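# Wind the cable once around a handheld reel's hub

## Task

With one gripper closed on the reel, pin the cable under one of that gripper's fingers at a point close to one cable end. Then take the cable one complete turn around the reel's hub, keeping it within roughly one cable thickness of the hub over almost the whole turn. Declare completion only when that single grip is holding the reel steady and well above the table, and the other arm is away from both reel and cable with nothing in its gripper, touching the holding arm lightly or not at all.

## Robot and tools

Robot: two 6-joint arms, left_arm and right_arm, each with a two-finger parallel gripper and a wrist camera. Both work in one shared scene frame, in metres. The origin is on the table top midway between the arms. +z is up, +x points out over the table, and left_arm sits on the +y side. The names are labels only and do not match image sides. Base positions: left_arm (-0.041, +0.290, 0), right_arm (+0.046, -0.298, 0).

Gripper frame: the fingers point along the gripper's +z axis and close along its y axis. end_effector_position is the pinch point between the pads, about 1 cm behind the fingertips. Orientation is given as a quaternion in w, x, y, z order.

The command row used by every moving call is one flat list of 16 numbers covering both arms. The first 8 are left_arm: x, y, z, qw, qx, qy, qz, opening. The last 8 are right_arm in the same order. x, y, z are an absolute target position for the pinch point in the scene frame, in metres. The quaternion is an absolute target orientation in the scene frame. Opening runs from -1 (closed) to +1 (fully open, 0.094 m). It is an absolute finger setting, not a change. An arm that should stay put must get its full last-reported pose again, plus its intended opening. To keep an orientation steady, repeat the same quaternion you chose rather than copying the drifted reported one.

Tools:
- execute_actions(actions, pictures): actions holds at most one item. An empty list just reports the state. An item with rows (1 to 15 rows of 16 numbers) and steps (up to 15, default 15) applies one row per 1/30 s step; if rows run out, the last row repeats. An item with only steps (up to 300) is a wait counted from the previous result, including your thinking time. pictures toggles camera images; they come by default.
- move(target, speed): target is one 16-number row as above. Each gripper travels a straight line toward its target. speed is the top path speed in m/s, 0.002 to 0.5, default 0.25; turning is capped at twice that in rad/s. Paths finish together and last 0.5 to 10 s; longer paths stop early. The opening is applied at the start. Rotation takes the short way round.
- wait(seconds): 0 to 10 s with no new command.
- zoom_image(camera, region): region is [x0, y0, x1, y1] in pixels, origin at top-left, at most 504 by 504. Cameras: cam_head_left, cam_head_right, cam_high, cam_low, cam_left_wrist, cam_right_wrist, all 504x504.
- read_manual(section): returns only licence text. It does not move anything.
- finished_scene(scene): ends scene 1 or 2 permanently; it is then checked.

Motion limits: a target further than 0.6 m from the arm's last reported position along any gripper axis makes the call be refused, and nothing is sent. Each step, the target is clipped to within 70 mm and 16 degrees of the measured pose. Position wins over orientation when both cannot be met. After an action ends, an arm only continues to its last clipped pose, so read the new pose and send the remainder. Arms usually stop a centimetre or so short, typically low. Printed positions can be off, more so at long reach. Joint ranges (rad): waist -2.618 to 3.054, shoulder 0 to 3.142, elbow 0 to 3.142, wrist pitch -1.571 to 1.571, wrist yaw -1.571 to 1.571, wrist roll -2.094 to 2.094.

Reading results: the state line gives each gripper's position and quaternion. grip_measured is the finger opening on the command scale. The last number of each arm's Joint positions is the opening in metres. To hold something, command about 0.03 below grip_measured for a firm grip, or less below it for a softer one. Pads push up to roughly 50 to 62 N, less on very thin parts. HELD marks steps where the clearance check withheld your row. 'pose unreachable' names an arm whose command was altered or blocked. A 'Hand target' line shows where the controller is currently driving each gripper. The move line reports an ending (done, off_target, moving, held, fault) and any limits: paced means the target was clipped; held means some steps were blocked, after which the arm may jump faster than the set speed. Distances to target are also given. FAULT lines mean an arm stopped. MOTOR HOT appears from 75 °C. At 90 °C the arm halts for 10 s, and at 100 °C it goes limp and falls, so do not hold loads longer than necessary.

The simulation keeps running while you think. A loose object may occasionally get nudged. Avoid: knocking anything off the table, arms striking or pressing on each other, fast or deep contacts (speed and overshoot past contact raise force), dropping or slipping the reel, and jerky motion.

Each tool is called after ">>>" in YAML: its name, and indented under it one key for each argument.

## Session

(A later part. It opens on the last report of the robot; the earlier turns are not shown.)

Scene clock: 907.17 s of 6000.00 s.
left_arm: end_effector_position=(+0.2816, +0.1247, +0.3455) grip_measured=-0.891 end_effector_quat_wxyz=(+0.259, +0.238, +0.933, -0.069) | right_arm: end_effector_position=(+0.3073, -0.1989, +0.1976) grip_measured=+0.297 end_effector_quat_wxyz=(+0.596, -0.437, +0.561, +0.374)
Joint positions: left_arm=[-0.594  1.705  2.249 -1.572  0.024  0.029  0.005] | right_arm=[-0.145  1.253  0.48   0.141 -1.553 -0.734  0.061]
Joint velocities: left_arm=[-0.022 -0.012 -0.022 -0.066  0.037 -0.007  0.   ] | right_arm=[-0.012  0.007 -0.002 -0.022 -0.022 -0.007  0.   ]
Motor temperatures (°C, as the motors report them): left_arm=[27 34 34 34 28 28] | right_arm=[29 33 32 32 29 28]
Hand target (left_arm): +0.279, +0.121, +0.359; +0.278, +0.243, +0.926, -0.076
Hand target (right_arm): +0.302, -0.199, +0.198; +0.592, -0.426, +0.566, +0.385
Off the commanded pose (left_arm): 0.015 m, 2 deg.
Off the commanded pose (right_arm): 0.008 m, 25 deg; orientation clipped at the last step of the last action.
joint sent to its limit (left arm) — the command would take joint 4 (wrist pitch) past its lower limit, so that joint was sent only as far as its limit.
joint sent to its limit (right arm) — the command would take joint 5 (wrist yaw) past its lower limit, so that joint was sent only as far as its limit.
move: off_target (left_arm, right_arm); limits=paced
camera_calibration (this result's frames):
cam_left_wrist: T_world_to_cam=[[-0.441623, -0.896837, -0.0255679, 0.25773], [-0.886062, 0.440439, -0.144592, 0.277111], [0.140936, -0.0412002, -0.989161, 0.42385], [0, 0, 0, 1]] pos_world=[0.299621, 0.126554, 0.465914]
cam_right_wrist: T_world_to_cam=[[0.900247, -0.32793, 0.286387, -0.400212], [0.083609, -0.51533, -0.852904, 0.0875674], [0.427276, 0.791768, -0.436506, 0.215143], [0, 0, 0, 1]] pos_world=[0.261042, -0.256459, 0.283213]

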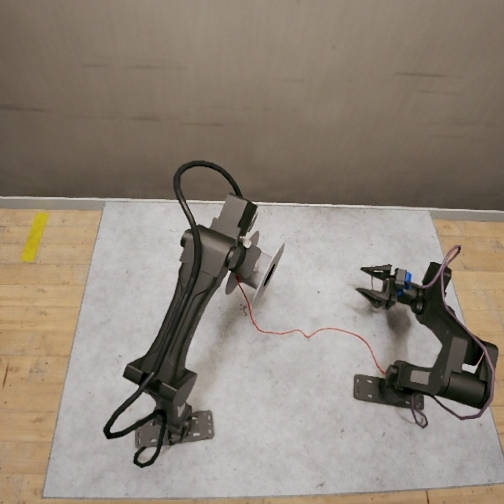

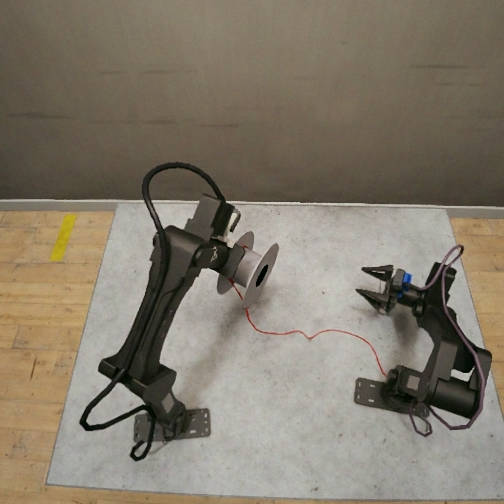

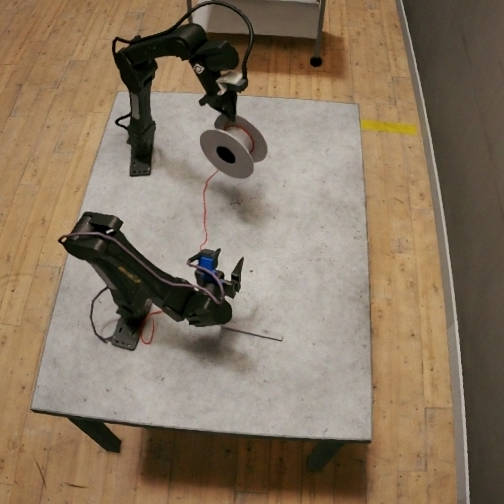

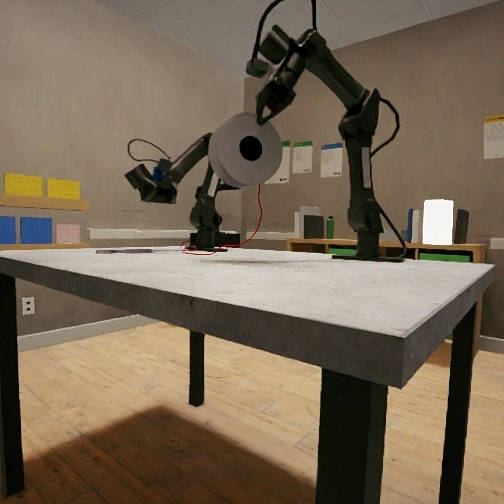

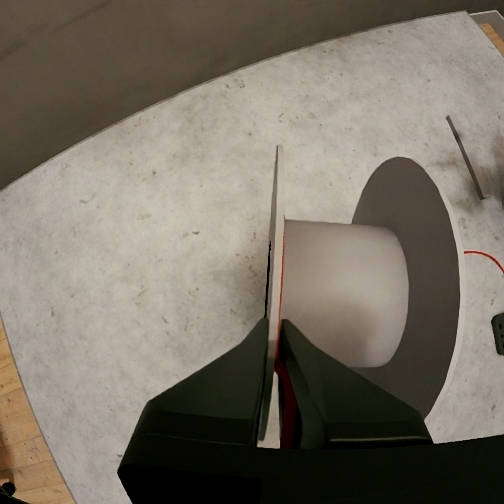

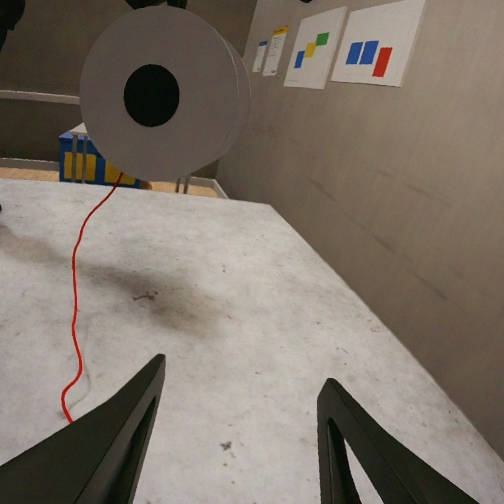

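>>> move:
  target: [0.28,0.12,0.36,0.25,0.25,0.933,-0.067,-0.93,0.25,0.02,0.12,0.43,-0.56,0.56,0.43,0.5]
  speed: 0.2

Scene clock: 914.97 s of 6000.00 s.
left_arm: end_effector_position=(+0.2813, +0.1240, +0.3455) grip_measured=-0.891 end_effector_quat_wxyz=(+0.260, +0.244, +0.932, -0.067) | right_arm: end_effector_position=(+0.2479, +0.0158, +0.1221) grip_measured=+0.497 end_effector_quat_wxyz=(-0.438, +0.556, -0.553, -0.440)
Joint positions: left_arm=[-0.599  1.705  2.249 -1.572  0.02   0.037  0.005] | right_arm=[ 0.792  1.564  0.456  0.711 -0.934 -0.326  0.07 ]
Joint velocities: left_arm=[-0.012  0.022 -0.002 -0.066  0.022 -0.037 -0.001] | right_arm=[ 0.002  0.007 -0.007  0.095  0.081 -0.037 -0.001]
Motor temperatures (°C, as the motors report them): left_arm=[27 34 34 33 28 28] | right_arm=[29 33 32 32 29 28]
Hand target (left_arm): +0.279, +0.120, +0.359; +0.279, +0.248, +0.925, -0.073
Hand target (right_arm): +0.251, +0.021, +0.123; -0.438, +0.555, -0.553, -0.440
Off the commanded pose (left_arm): 0.015 m, 1 deg.
Off the commanded pose (right_arm): 0.005 m, 2 deg.
joint sent to its limit (left arm) — the command would take joint 4 (wrist pitch) past its lower limit, so that joint was sent only as far as its limit.
move: off_target (left_arm)
camera_calibration (this result's frames):
cam_left_wrist: T_world_to_cam=[[-0.44963, -0.892582, -0.0336178, 0.261394], [-0.881477, 0.449489, -0.144769, 0.274749], [0.144329, -0.0354591, -0.988894, 0.4221], [0, 0, 0, 1]] pos_world=[0.298795, 0.124786, 0.465975]
cam_right_wrist: T_world_to_cam=[[0.981719, 0.0439968, 0.185183, -0.268356], [0.170481, -0.635911, -0.752698, 0.10691], [0.0846433, 0.770508, -0.631786, 0.14667], [0, 0, 0, 1]] pos_world=[0.23281, -0.0332178, 0.22283]

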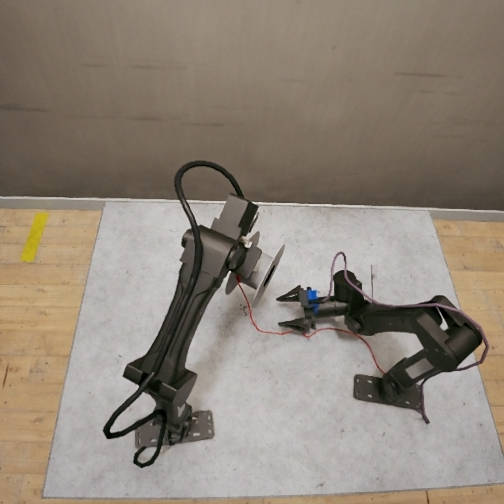

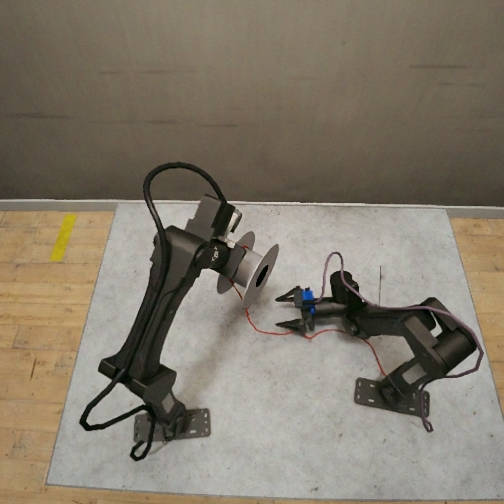

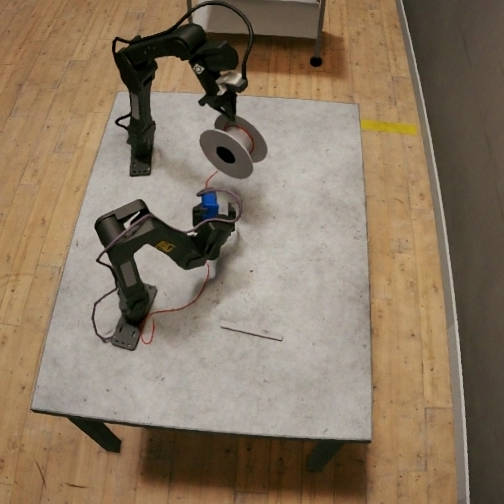

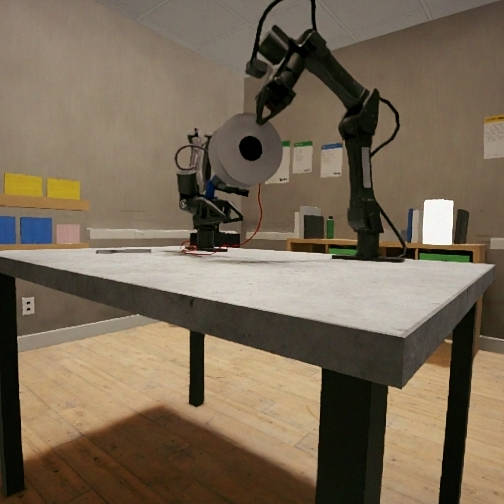

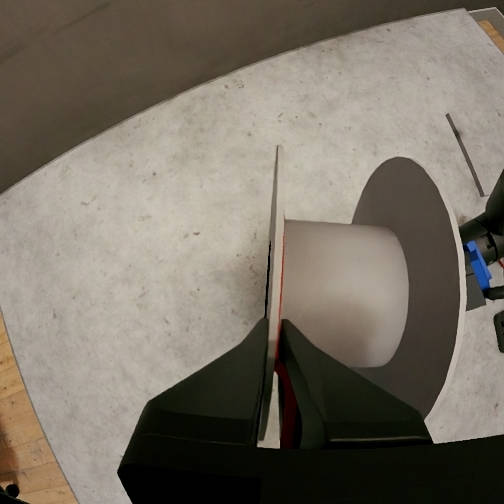

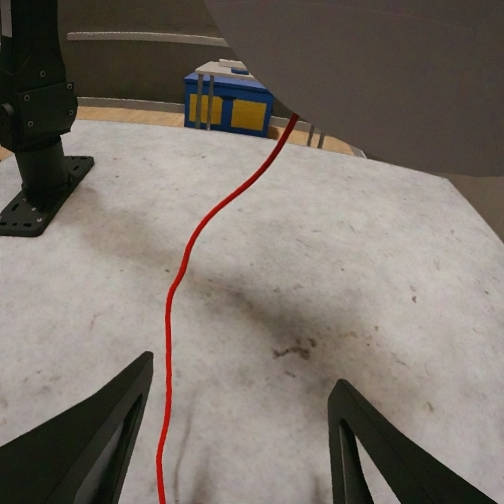

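>>> move:
  target: [0.29,0.115,0.43,0.33,0.245,0.907,-0.09,-0.93,0.225,0.045,0.12,0.43,-0.56,0.56,0.43,0.7]
  speed: 0.08

Scene clock: 919.40 s of 6000.00 s.
left_arm: end_effector_position=(+0.2917, +0.1178, +0.4192) grip_measured=-0.891 end_effector_quat_wxyz=(+0.373, +0.238, +0.892, -0.092) | right_arm: end_effector_position=(+0.2259, +0.0430, +0.1187) grip_measured=+0.697 end_effector_quat_wxyz=(-0.430, +0.561, -0.560, -0.432)
Joint positions: left_arm=[-0.599  1.754  2.544 -1.572  0.024  0.043  0.005] | right_arm=[ 0.938  1.564  0.456  0.734 -0.789 -0.269  0.08 ]
Joint velocities: left_arm=[ 0.002 -0.017  0.017 -0.007 -0.066  0.022 -0.   ] | right_arm=[-0.007  0.007 -0.002 -0.066 -0.081 -0.037 -0.001]
Motor temperatures (°C, as the motors report them): left_arm=[27 34 34 33 28 28] | right_arm=[29 32 32 33 29 28]
Hand target (left_arm): +0.289, +0.115, +0.429; +0.386, +0.240, +0.885, -0.102
Hand target (right_arm): +0.225, +0.045, +0.121; -0.431, +0.560, -0.560, -0.432
Off the commanded pose (left_arm): 0.011 m, 5 deg.
Off the commanded pose (right_arm): 0.003 m, 0 deg.
joint sent to its limit (left arm) — the command would take joint 4 (wrist pitch) past its lower limit, so that joint was sent only as far as its limit.
move: off_target (left_arm)
camera_calibration (this result's frames):
cam_left_wrist: T_world_to_cam=[[-0.448885, -0.892985, -0.0328644, 0.262543], [-0.820172, 0.426325, -0.38153, 0.381481], [0.354712, -0.144309, -0.923772, 0.417444], [0, 0, 0, 1]] pos_world=[0.282659, 0.132053, 0.539798]
cam_right_wrist: T_world_to_cam=[[0.98227, 0.047204, 0.181429, -0.24718], [0.167317, -0.65725, -0.734865, 0.124942], [0.0845558, 0.752193, -0.653495, 0.128825], [0, 0, 0, 1]] pos_world=[0.211, -0.00311532, 0.220848]

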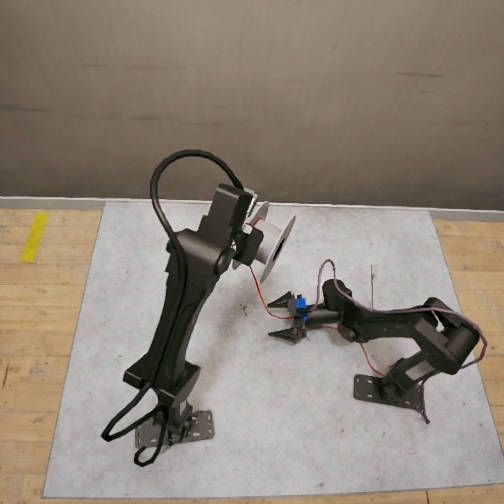

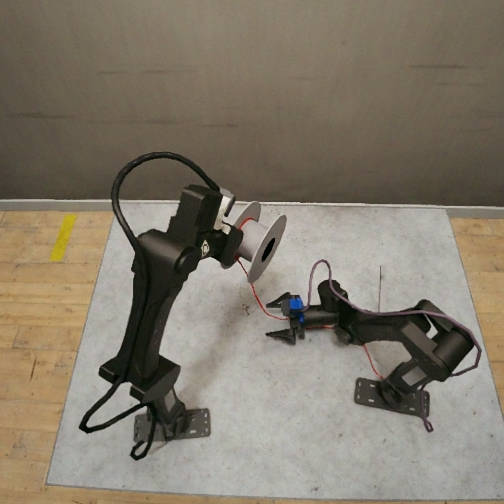

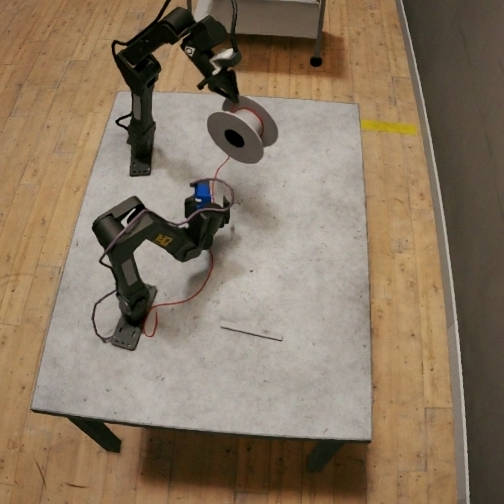

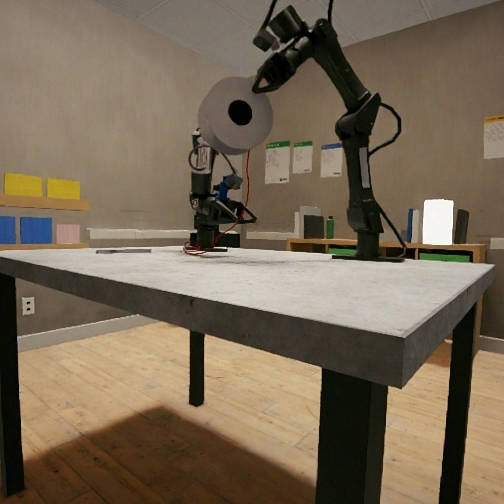

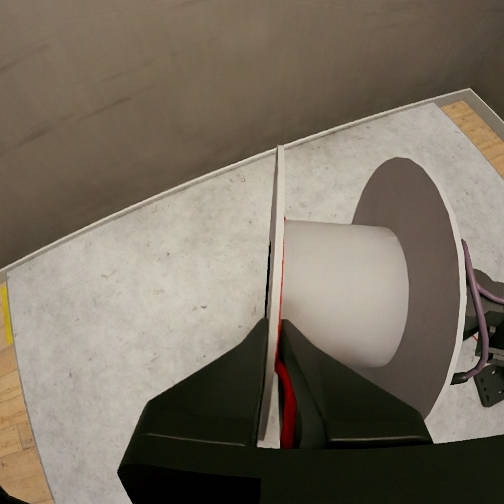

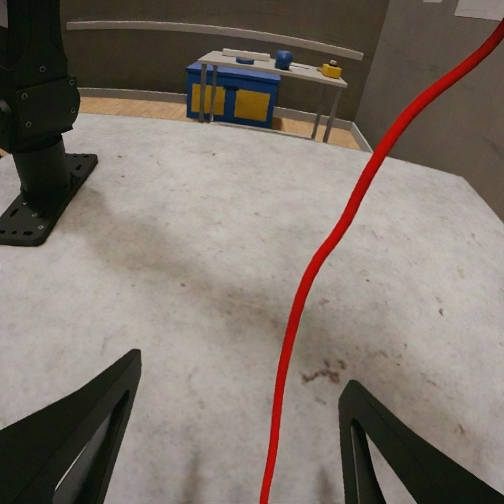

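>>> move:
  target: [0.29,0.115,0.43,0.38,0.24,0.888,-0.1,-0.93,0.235,0.045,0.12,0.43,-0.56,0.56,0.43,-0.98]
  speed: 0.08

>>> move:
  target: [0.29,0.115,0.43,0.38,0.24,0.888,-0.1,-0.93,0.36,0.06,0.09,0.43,-0.56,0.56,0.43,-0.98]
  speed: 0.06

>>> zoom_image:
  camera: "cam_high"
  region: [180,70,320,210]

Scene clock: 925.13 s of 6000.00 s.
left_arm: end_effector_position=(+0.2917, +0.1178, +0.4192) grip_measured=-0.891 end_effector_quat_wxyz=(+0.373, +0.238, +0.892, -0.092) | right_arm: end_effector_position=(+0.2310, +0.0436, +0.1223) grip_measured=-0.963 end_effector_quat_wxyz=(-0.437, +0.560, -0.559, -0.428)
Joint positions: left_arm=[-0.599  1.754  2.544 -1.572  0.024  0.043  0.005] | right_arm=[ 0.931  1.564  0.467  0.733 -0.786 -0.273  0.002]
Joint velocities: left_arm=[-0.007 -0.002  0.007 -0.007  0.007 -0.066  0.001] | right_arm=[-0.007  0.012 -0.007 -0.022 -0.022  0.007  0.001]
Motor temperatures (°C, as the motors report them): left_arm=[27 34 34 33 28 28] | right_arm=[29 32 32 33 29 28]
Hand target (left_arm): +0.290, +0.115, +0.429; +0.386, +0.239, +0.885, -0.101
Hand target (right_arm): +0.235, +0.045, +0.120; -0.431, +0.561, -0.561, -0.430
Off the commanded pose (left_arm): 0.011 m, 1 deg.
Off the commanded pose (right_arm): 0.005 m, 1 deg.
joint sent to its limit (left arm) — the command would take joint 4 (wrist pitch) past its lower limit, so that joint was sent only as far as its limit.
move: off_target (left_arm)
camera_calibration (this result's frames):
cam_left_wrist: T_world_to_cam=[[-0.449121, -0.892856, -0.0331347, 0.26271], [-0.820007, 0.426636, -0.381536, 0.381399], [0.354793, -0.144185, -0.92376, 0.4174], [0, 0, 0, 1]] pos_world=[0.282648, 0.132026, 0.5398]
cam_right_wrist: T_world_to_cam=[[0.98048, 0.0369977, 0.193105, -0.253423], [0.16983, -0.654264, -0.736951, 0.12663], [0.099076, 0.755361, -0.647776, 0.126099], [0, 0, 0, 1]] pos_world=[0.214478, -0.00302467, 0.223942]

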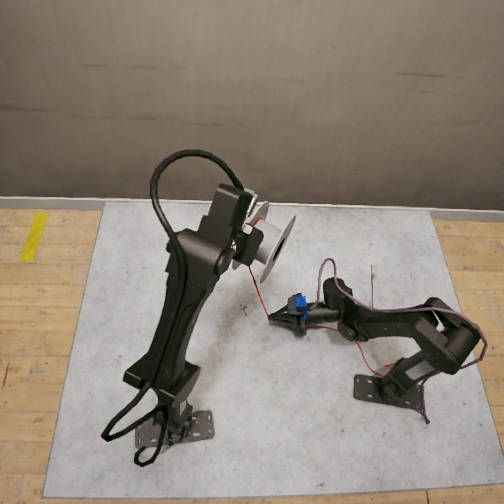

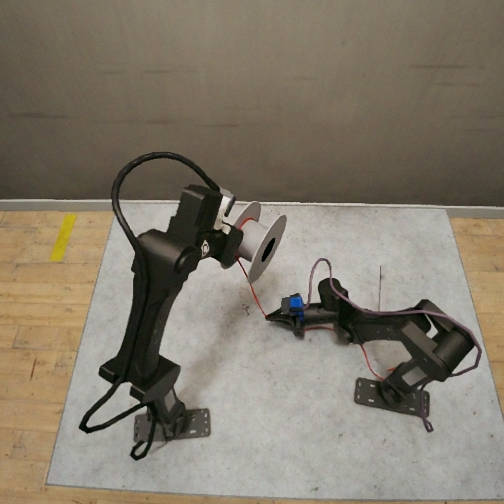

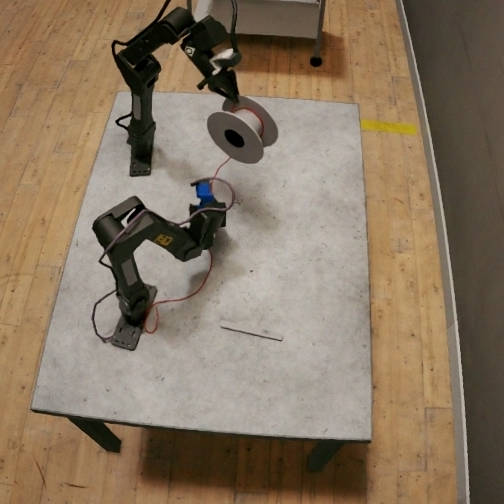

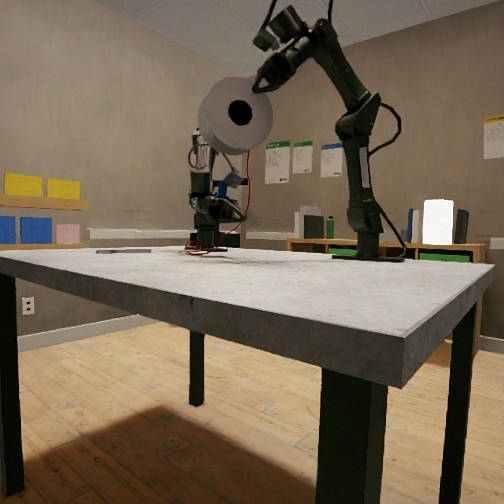

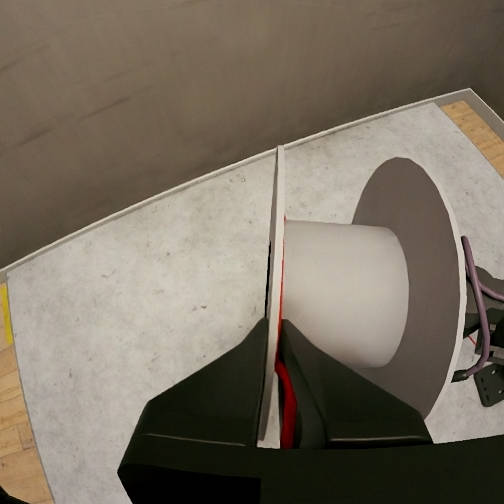

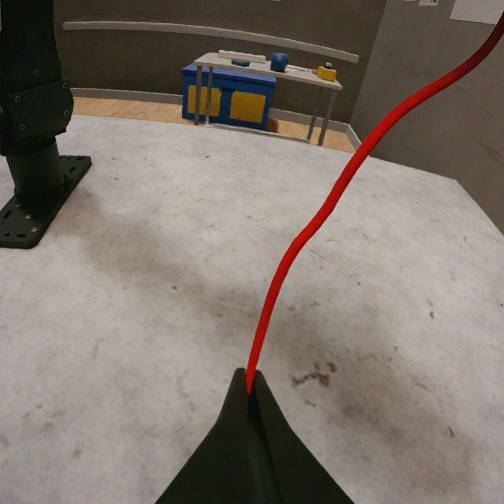

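Scene clock: 927.77 s of 6000.00 s.
left_arm: end_effector_position=(+0.2944, +0.1164, +0.4156) grip_measured=-0.891 end_effector_quat_wxyz=(+0.368, +0.239, +0.894, -0.091) | right_arm: end_effector_position=(+0.3570, +0.0620, +0.0986) grip_measured=-0.963 end_effector_quat_wxyz=(-0.444, +0.565, -0.552, -0.424)
Joint positions: left_arm=[-0.599  1.765  2.544 -1.572  0.024  0.044  0.005] | right_arm=[ 0.732  1.992  0.92   0.623 -0.969 -0.413  0.002]
Joint velocities: left_arm=[ 0.022 -0.017  0.007 -0.007 -0.037 -0.037 -0.001] | right_arm=[-0.007  0.007  0.007  0.037 -0.022 -0.007  0.001]
Motor temperatures (°C, as the motors report them): left_arm=[27 34 34 33 28 28] | right_arm=[29 32 32 33 29 28]
Hand target (left_arm): +0.290, +0.115, +0.429; +0.386, +0.239, +0.885, -0.101
Hand target (right_arm): +0.360, +0.060, +0.091; -0.431, +0.562, -0.561, -0.429
Off the commanded pose (left_arm): 0.015 m, 2 deg.
Off the commanded pose (right_arm): 0.009 m, 2 deg.
joint sent to its limit (left arm) — the command would take joint 4 (wrist pitch) past its lower limit, so that joint was sent only as far as its limit.
move: off_target (left_arm)
camera_calibration (this result's frames):
cam_left_wrist: T_world_to_cam=[[-0.449902, -0.892442, -0.033698, 0.262995], [-0.82314, 0.429012, -0.372008, 0.37953], [0.346452, -0.139629, -0.927618, 0.41637], [0, 0, 0, 1]] pos_world=[0.286476, 0.130022, 0.536283]
cam_right_wrist: T_world_to_cam=[[0.975531, 0.0402529, 0.216147, -0.373814], [0.189924, -0.649551, -0.736215, 0.0923051], [0.110764, 0.759252, -0.641302, 0.0793053], [0, 0, 0, 1]] pos_world=[0.338352, 0.0147913, 0.199614]

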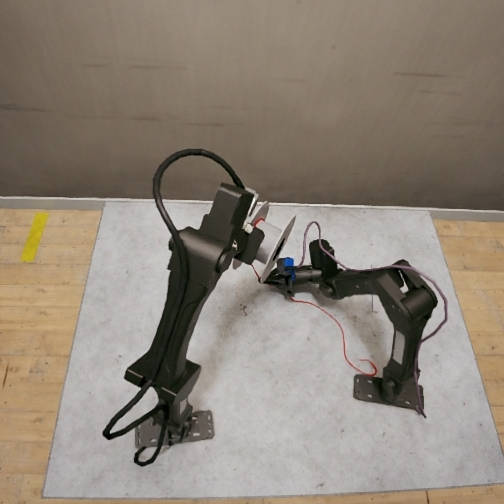

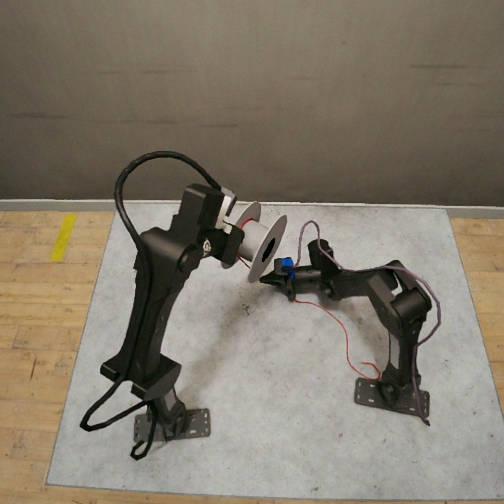

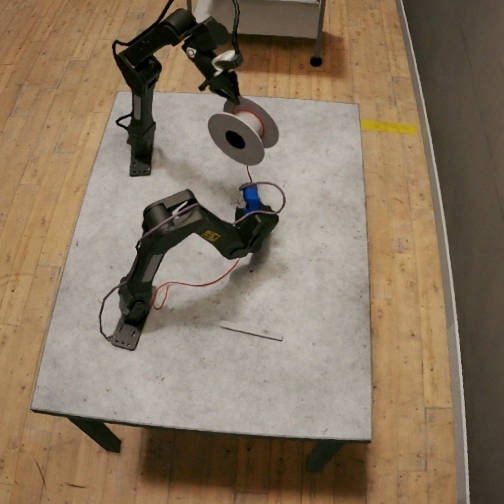

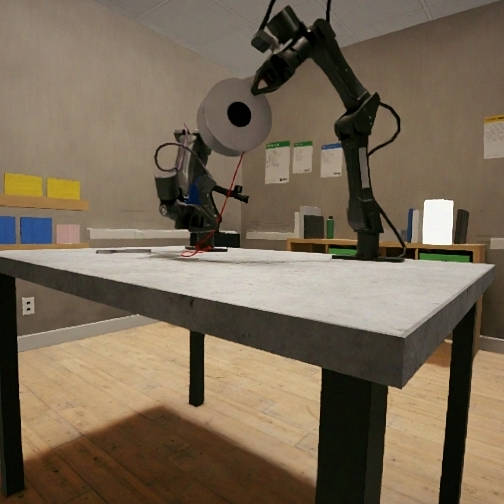

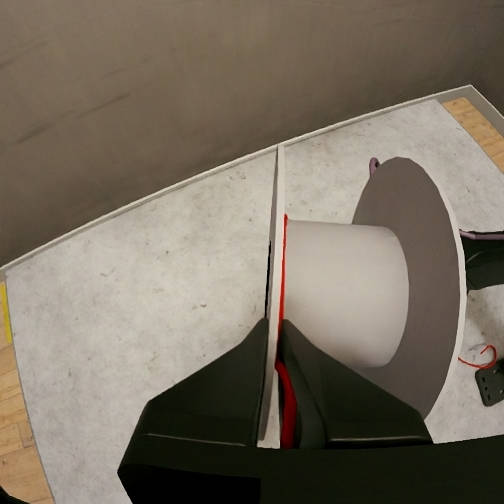

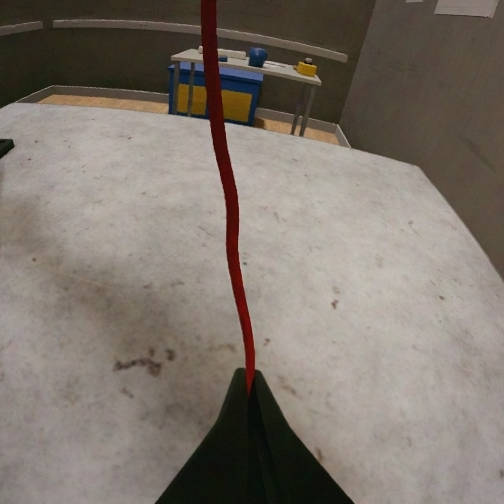

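Region (180, 70, 320, 210) of cam_high's 504x504 image, scaled by 3.600, with more detail than that image has.

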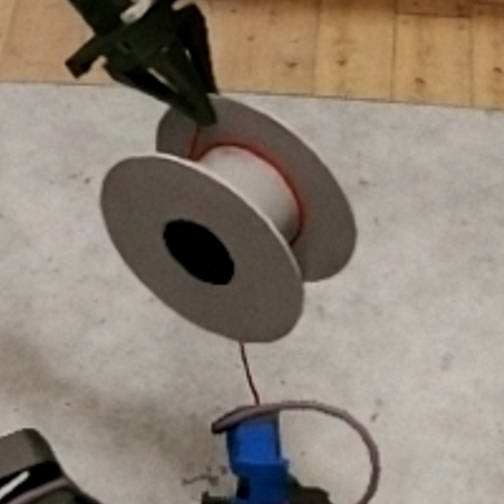

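Taut. A bit more forward for additional wrap set, then release.

>>> move:
  target: [0.29,0.115,0.43,0.38,0.24,0.888,-0.1,-0.93,0.40,0.05,0.095,0.43,-0.56,0.56,0.43,-0.98]
  speed: 0.05

>>> move:
  target: [0.29,0.115,0.43,0.38,0.24,0.888,-0.1,-0.93,0.40,0.05,0.105,0.43,-0.56,0.56,0.43,0]

>>> move:
  target: [0.29,0.115,0.43,0.38,0.24,0.888,-0.1,-0.93,0.40,-0.1,0.2,0.43,-0.56,0.56,0.43,0]
  speed: 0.15

Scene clock: 935.93 s of 6000.00 s.
left_arm: end_effector_position=(+0.2944, +0.1164, +0.4156) grip_measured=-0.891 end_effector_quat_wxyz=(+0.368, +0.239, +0.894, -0.091) | right_arm: end_effector_position=(+0.3945, +0.0555, +0.1121) grip_measured=-0.963 end_effector_quat_wxyz=(-0.453, +0.569, -0.536, -0.428)
Joint positions: left_arm=[-0.599  1.765  2.544 -1.572  0.024  0.044  0.005] | right_arm=[ 0.663  2.052  1.077  0.507 -1.051 -0.471  0.002]
Joint velocities: left_arm=[-0.017  0.002 -0.002 -0.007 -0.051  0.037  0.   ] | right_arm=[-0.002  0.022 -0.002 -0.125 -0.139 -0.022  0.   ]
Motor temperatures (°C, as the motors report them): left_arm=[27 34 34 33 28 28] | right_arm=[29 33 32 33 29 28]
Hand target (left_arm): +0.290, +0.115, +0.429; +0.386, +0.239, +0.885, -0.101
Hand target (right_arm): +0.399, +0.050, +0.095; -0.431, +0.561, -0.561, -0.430
Off the commanded pose (left_arm): 0.015 m, 2 deg.
Off the commanded pose (right_arm): 0.019 m, 4 deg.
joint sent to its limit (left arm) — the command would take joint 4 (wrist pitch) past its lower limit, so that joint was sent only as far as its limit.
After step 180, 1.00 s passed at rest.
move: off_target (left_arm, right_arm)
camera_calibration (this result's frames):
cam_left_wrist: T_world_to_cam=[[-0.45014, -0.892312, -0.0339655, 0.263161], [-0.822975, 0.429323, -0.372013, 0.379447], [0.346534, -0.139505, -0.927606, 0.416327], [0, 0, 0, 1]] pos_world=[0.286464, 0.129996, 0.536285]
cam_right_wrist: T_world_to_cam=[[0.969493, 0.0531137, 0.239293, -0.413922], [0.218592, -0.629052, -0.745996, 0.0795043], [0.110905, 0.775546, -0.621472, 0.0855422], [0, 0, 0, 1]] pos_world=[0.374429, 0.00565536, 0.211521]

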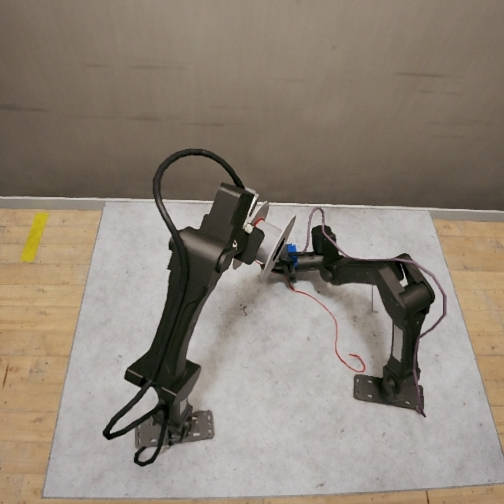

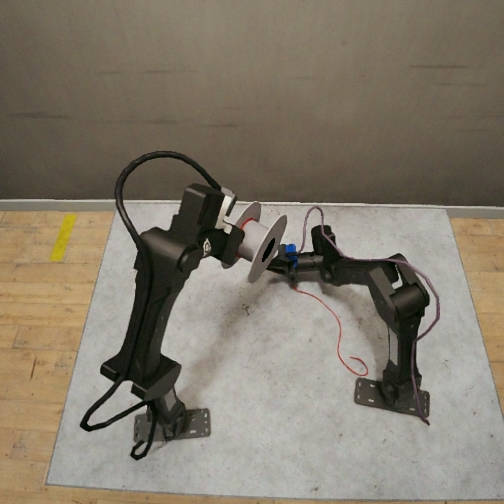

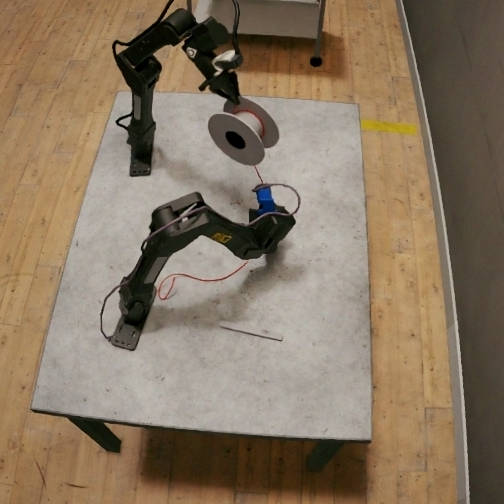

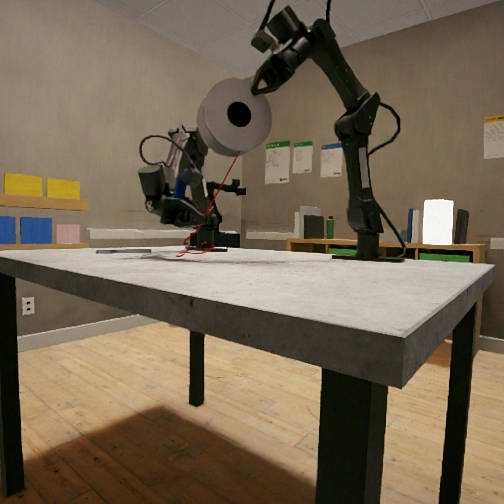

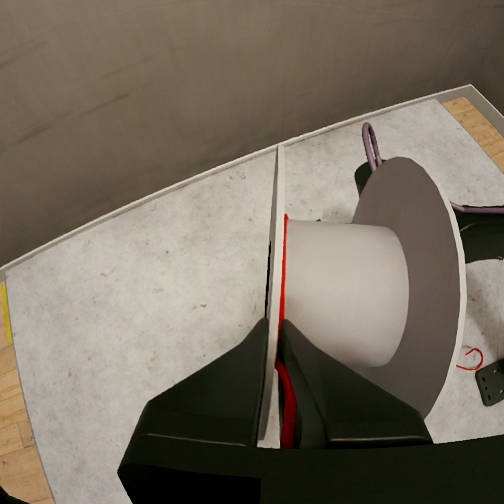

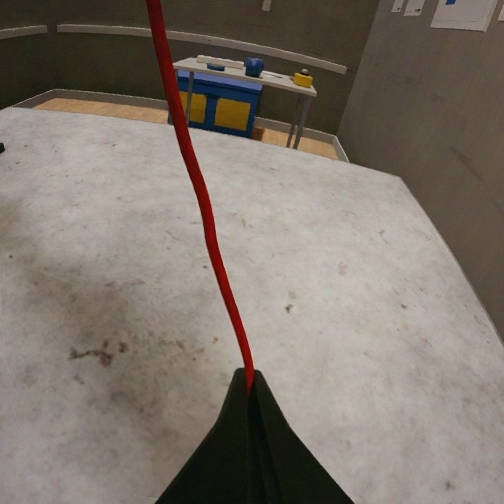

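Scene clock: 936.77 s of 6000.00 s.
left_arm: end_effector_position=(+0.2947, +0.1163, +0.4151) grip_measured=-0.891 end_effector_quat_wxyz=(+0.368, +0.240, +0.894, -0.091) | right_arm: end_effector_position=(+0.3917, +0.0512, +0.1024) grip_measured=-0.003 end_effector_quat_wxyz=(-0.429, +0.562, -0.558, -0.435)
Joint positions: left_arm=[-0.599  1.766  2.544 -1.572  0.024  0.045  0.005] | right_arm=[ 0.658  2.052  1.077  0.437 -1.051 -0.474  0.047]
Joint velocities: left_arm=[ 0.002  0.012 -0.022  0.066  0.007 -0.051  0.   ] | right_arm=[ 0.027 -0.022  0.002  0.022  0.037  0.007 -0.   ]
Motor temperatures (°C, as the motors report them): left_arm=[27 34 34 33 28 28] | right_arm=[29 33 32 33 29 28]
Hand target (left_arm): +0.290, +0.115, +0.429; +0.386, +0.240, +0.885, -0.101
Hand target (right_arm): +0.400, +0.050, +0.105; -0.431, +0.561, -0.561, -0.431
Off the commanded pose (left_arm): 0.016 m, 2 deg.
Off the commanded pose (right_arm): 0.009 m, 1 deg.
joint sent to its limit (left arm) — the command would take joint 4 (wrist pitch) past its lower limit, so that joint was sent only as far as its limit.
move: off_target (left_arm)
camera_calibration (this result's frames):
cam_left_wrist: T_world_to_cam=[[-0.450408, -0.892145, -0.0347737, 0.26361], [-0.823094, 0.430006, -0.370959, 0.379128], [0.345902, -0.138461, -0.927998, 0.416045], [0, 0, 0, 1]] pos_world=[0.286879, 0.129757, 0.535896]
cam_right_wrist: T_world_to_cam=[[0.9821, 0.0549323, 0.180171, -0.407635], [0.171789, -0.65351, -0.737166, 0.0888817], [0.0772491, 0.754922, -0.651249, 0.100436], [0, 0, 0, 1]] pos_world=[0.377311, 0.0046558, 0.204374]

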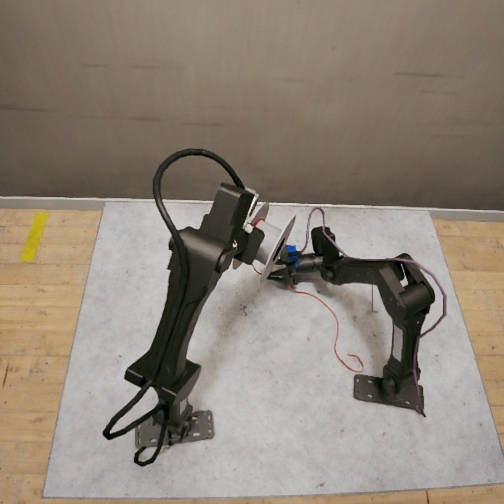

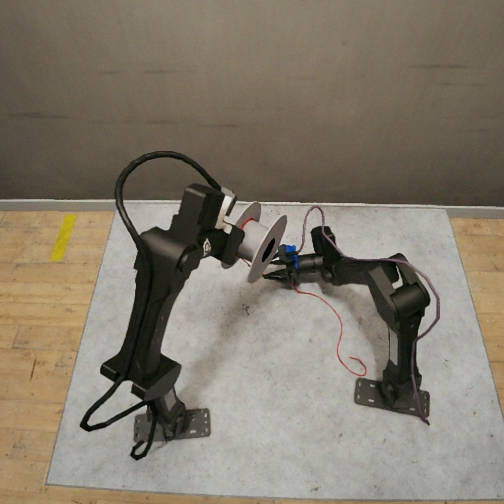

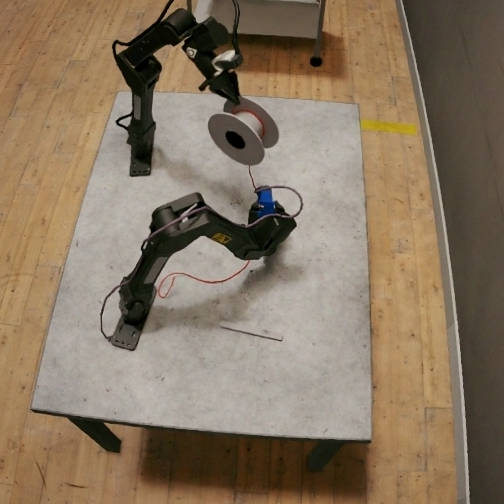

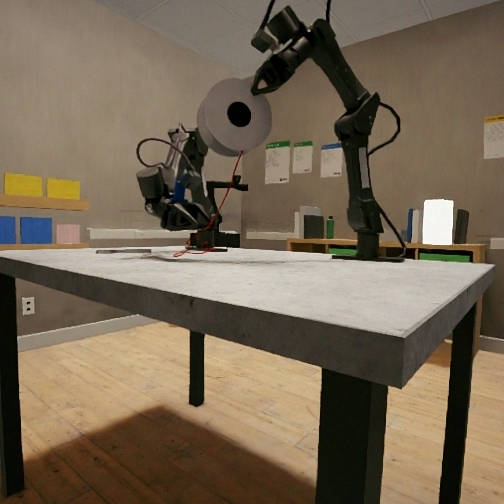

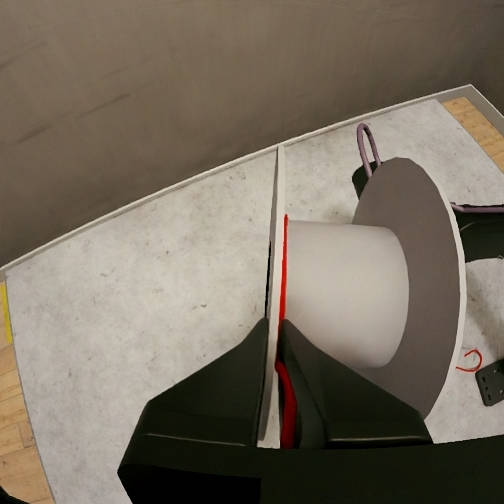

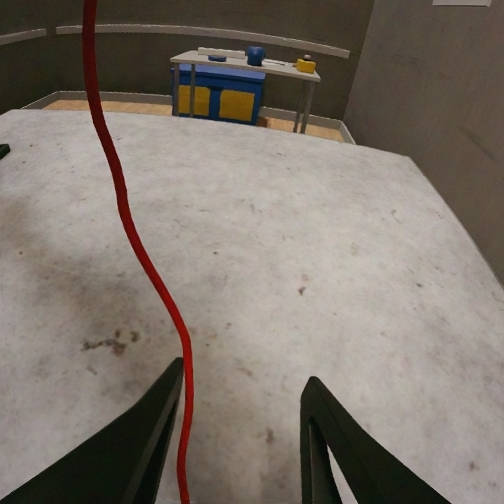

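Scene clock: 938.97 s of 6000.00 s.
left_arm: end_effector_position=(+0.2948, +0.1164, +0.4151) grip_measured=-0.891 end_effector_quat_wxyz=(+0.368, +0.240, +0.894, -0.090) | right_arm: end_effector_position=(+0.3972, -0.1009, +0.1945) grip_measured=-0.003 end_effector_quat_wxyz=(-0.429, +0.569, -0.565, -0.416)
Joint positions: left_arm=[-0.599  1.766  2.544 -1.572  0.024  0.046  0.005] | right_arm=[ 0.262  1.823  1.338 -0.808 -1.268 -1.3    0.047]
Joint velocities: left_arm=[ 0.012 -0.012 -0.022 -0.037  0.007 -0.081 -0.001] | right_arm=[ 0.012 -0.002  0.007 -0.051  0.022 -0.022 -0.   ]
Motor temperatures (°C, as the motors report them): left_arm=[27 34 34 33 28 28] | right_arm=[29 33 32 33 29 28]
Hand target (left_arm): +0.290, +0.115, +0.429; +0.386, +0.240, +0.885, -0.101
Hand target (right_arm): +0.398, -0.101, +0.197; -0.428, +0.564, -0.563, -0.426
Off the commanded pose (left_arm): 0.016 m, 2 deg.
Off the commanded pose (right_arm): 0.006 m, 2 deg.
joint sent to its limit (left arm) — the command would take joint 4 (wrist pitch) past its lower limit, so that joint was sent only as far as its limit.
move: off_target (left_arm)
camera_calibration (this result's frames):
cam_left_wrist: T_world_to_cam=[[-0.450642, -0.891996, -0.03558, 0.264064], [-0.822834, 0.430498, -0.370966, 0.378997], [0.346217, -0.137896, -0.927965, 0.415869], [0, 0, 0, 1]] pos_world=[0.286869, 0.129733, 0.535902]
cam_right_wrist: T_world_to_cam=[[0.978864, 0.0433616, 0.199865, -0.425033], [0.175352, -0.680885, -0.711089, 0.0471334], [0.105251, 0.731106, -0.674097, 0.265781], [0, 0, 0, 1]] pos_world=[0.379811, -0.143792, 0.297628]

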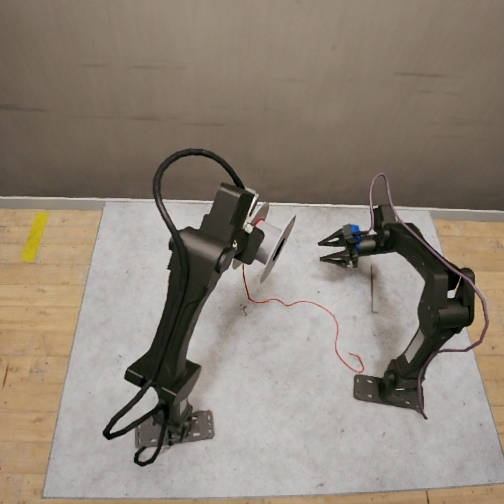

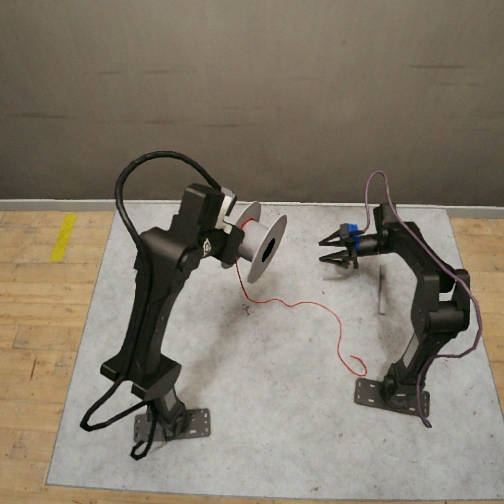

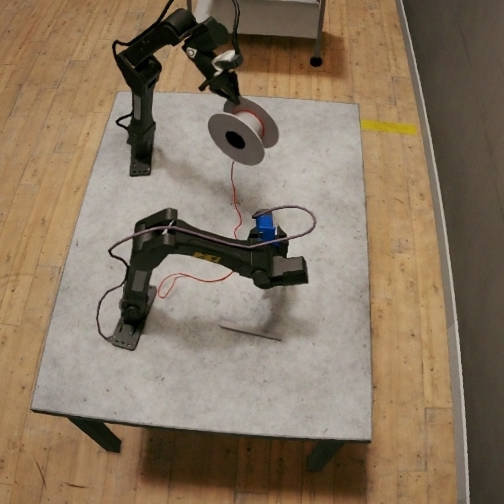

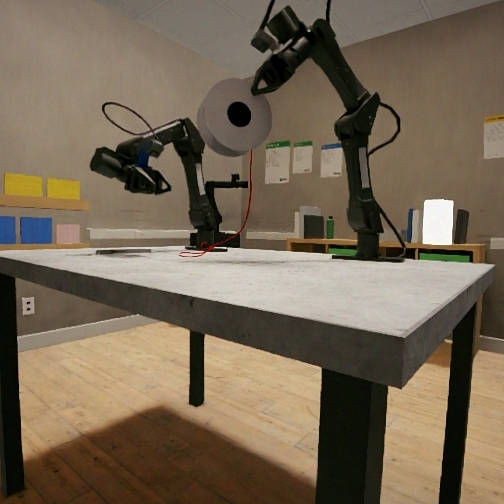

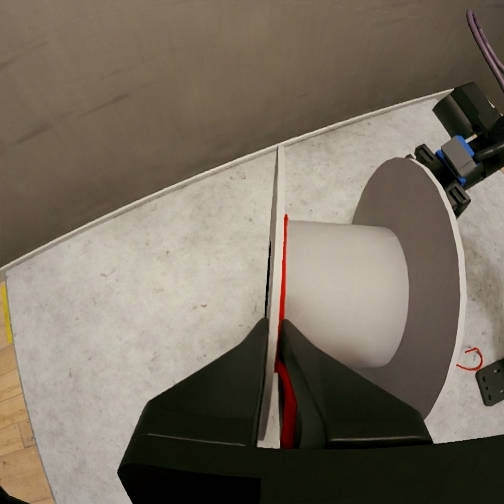

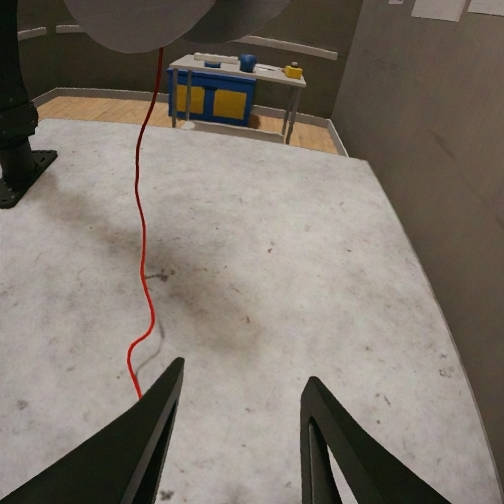

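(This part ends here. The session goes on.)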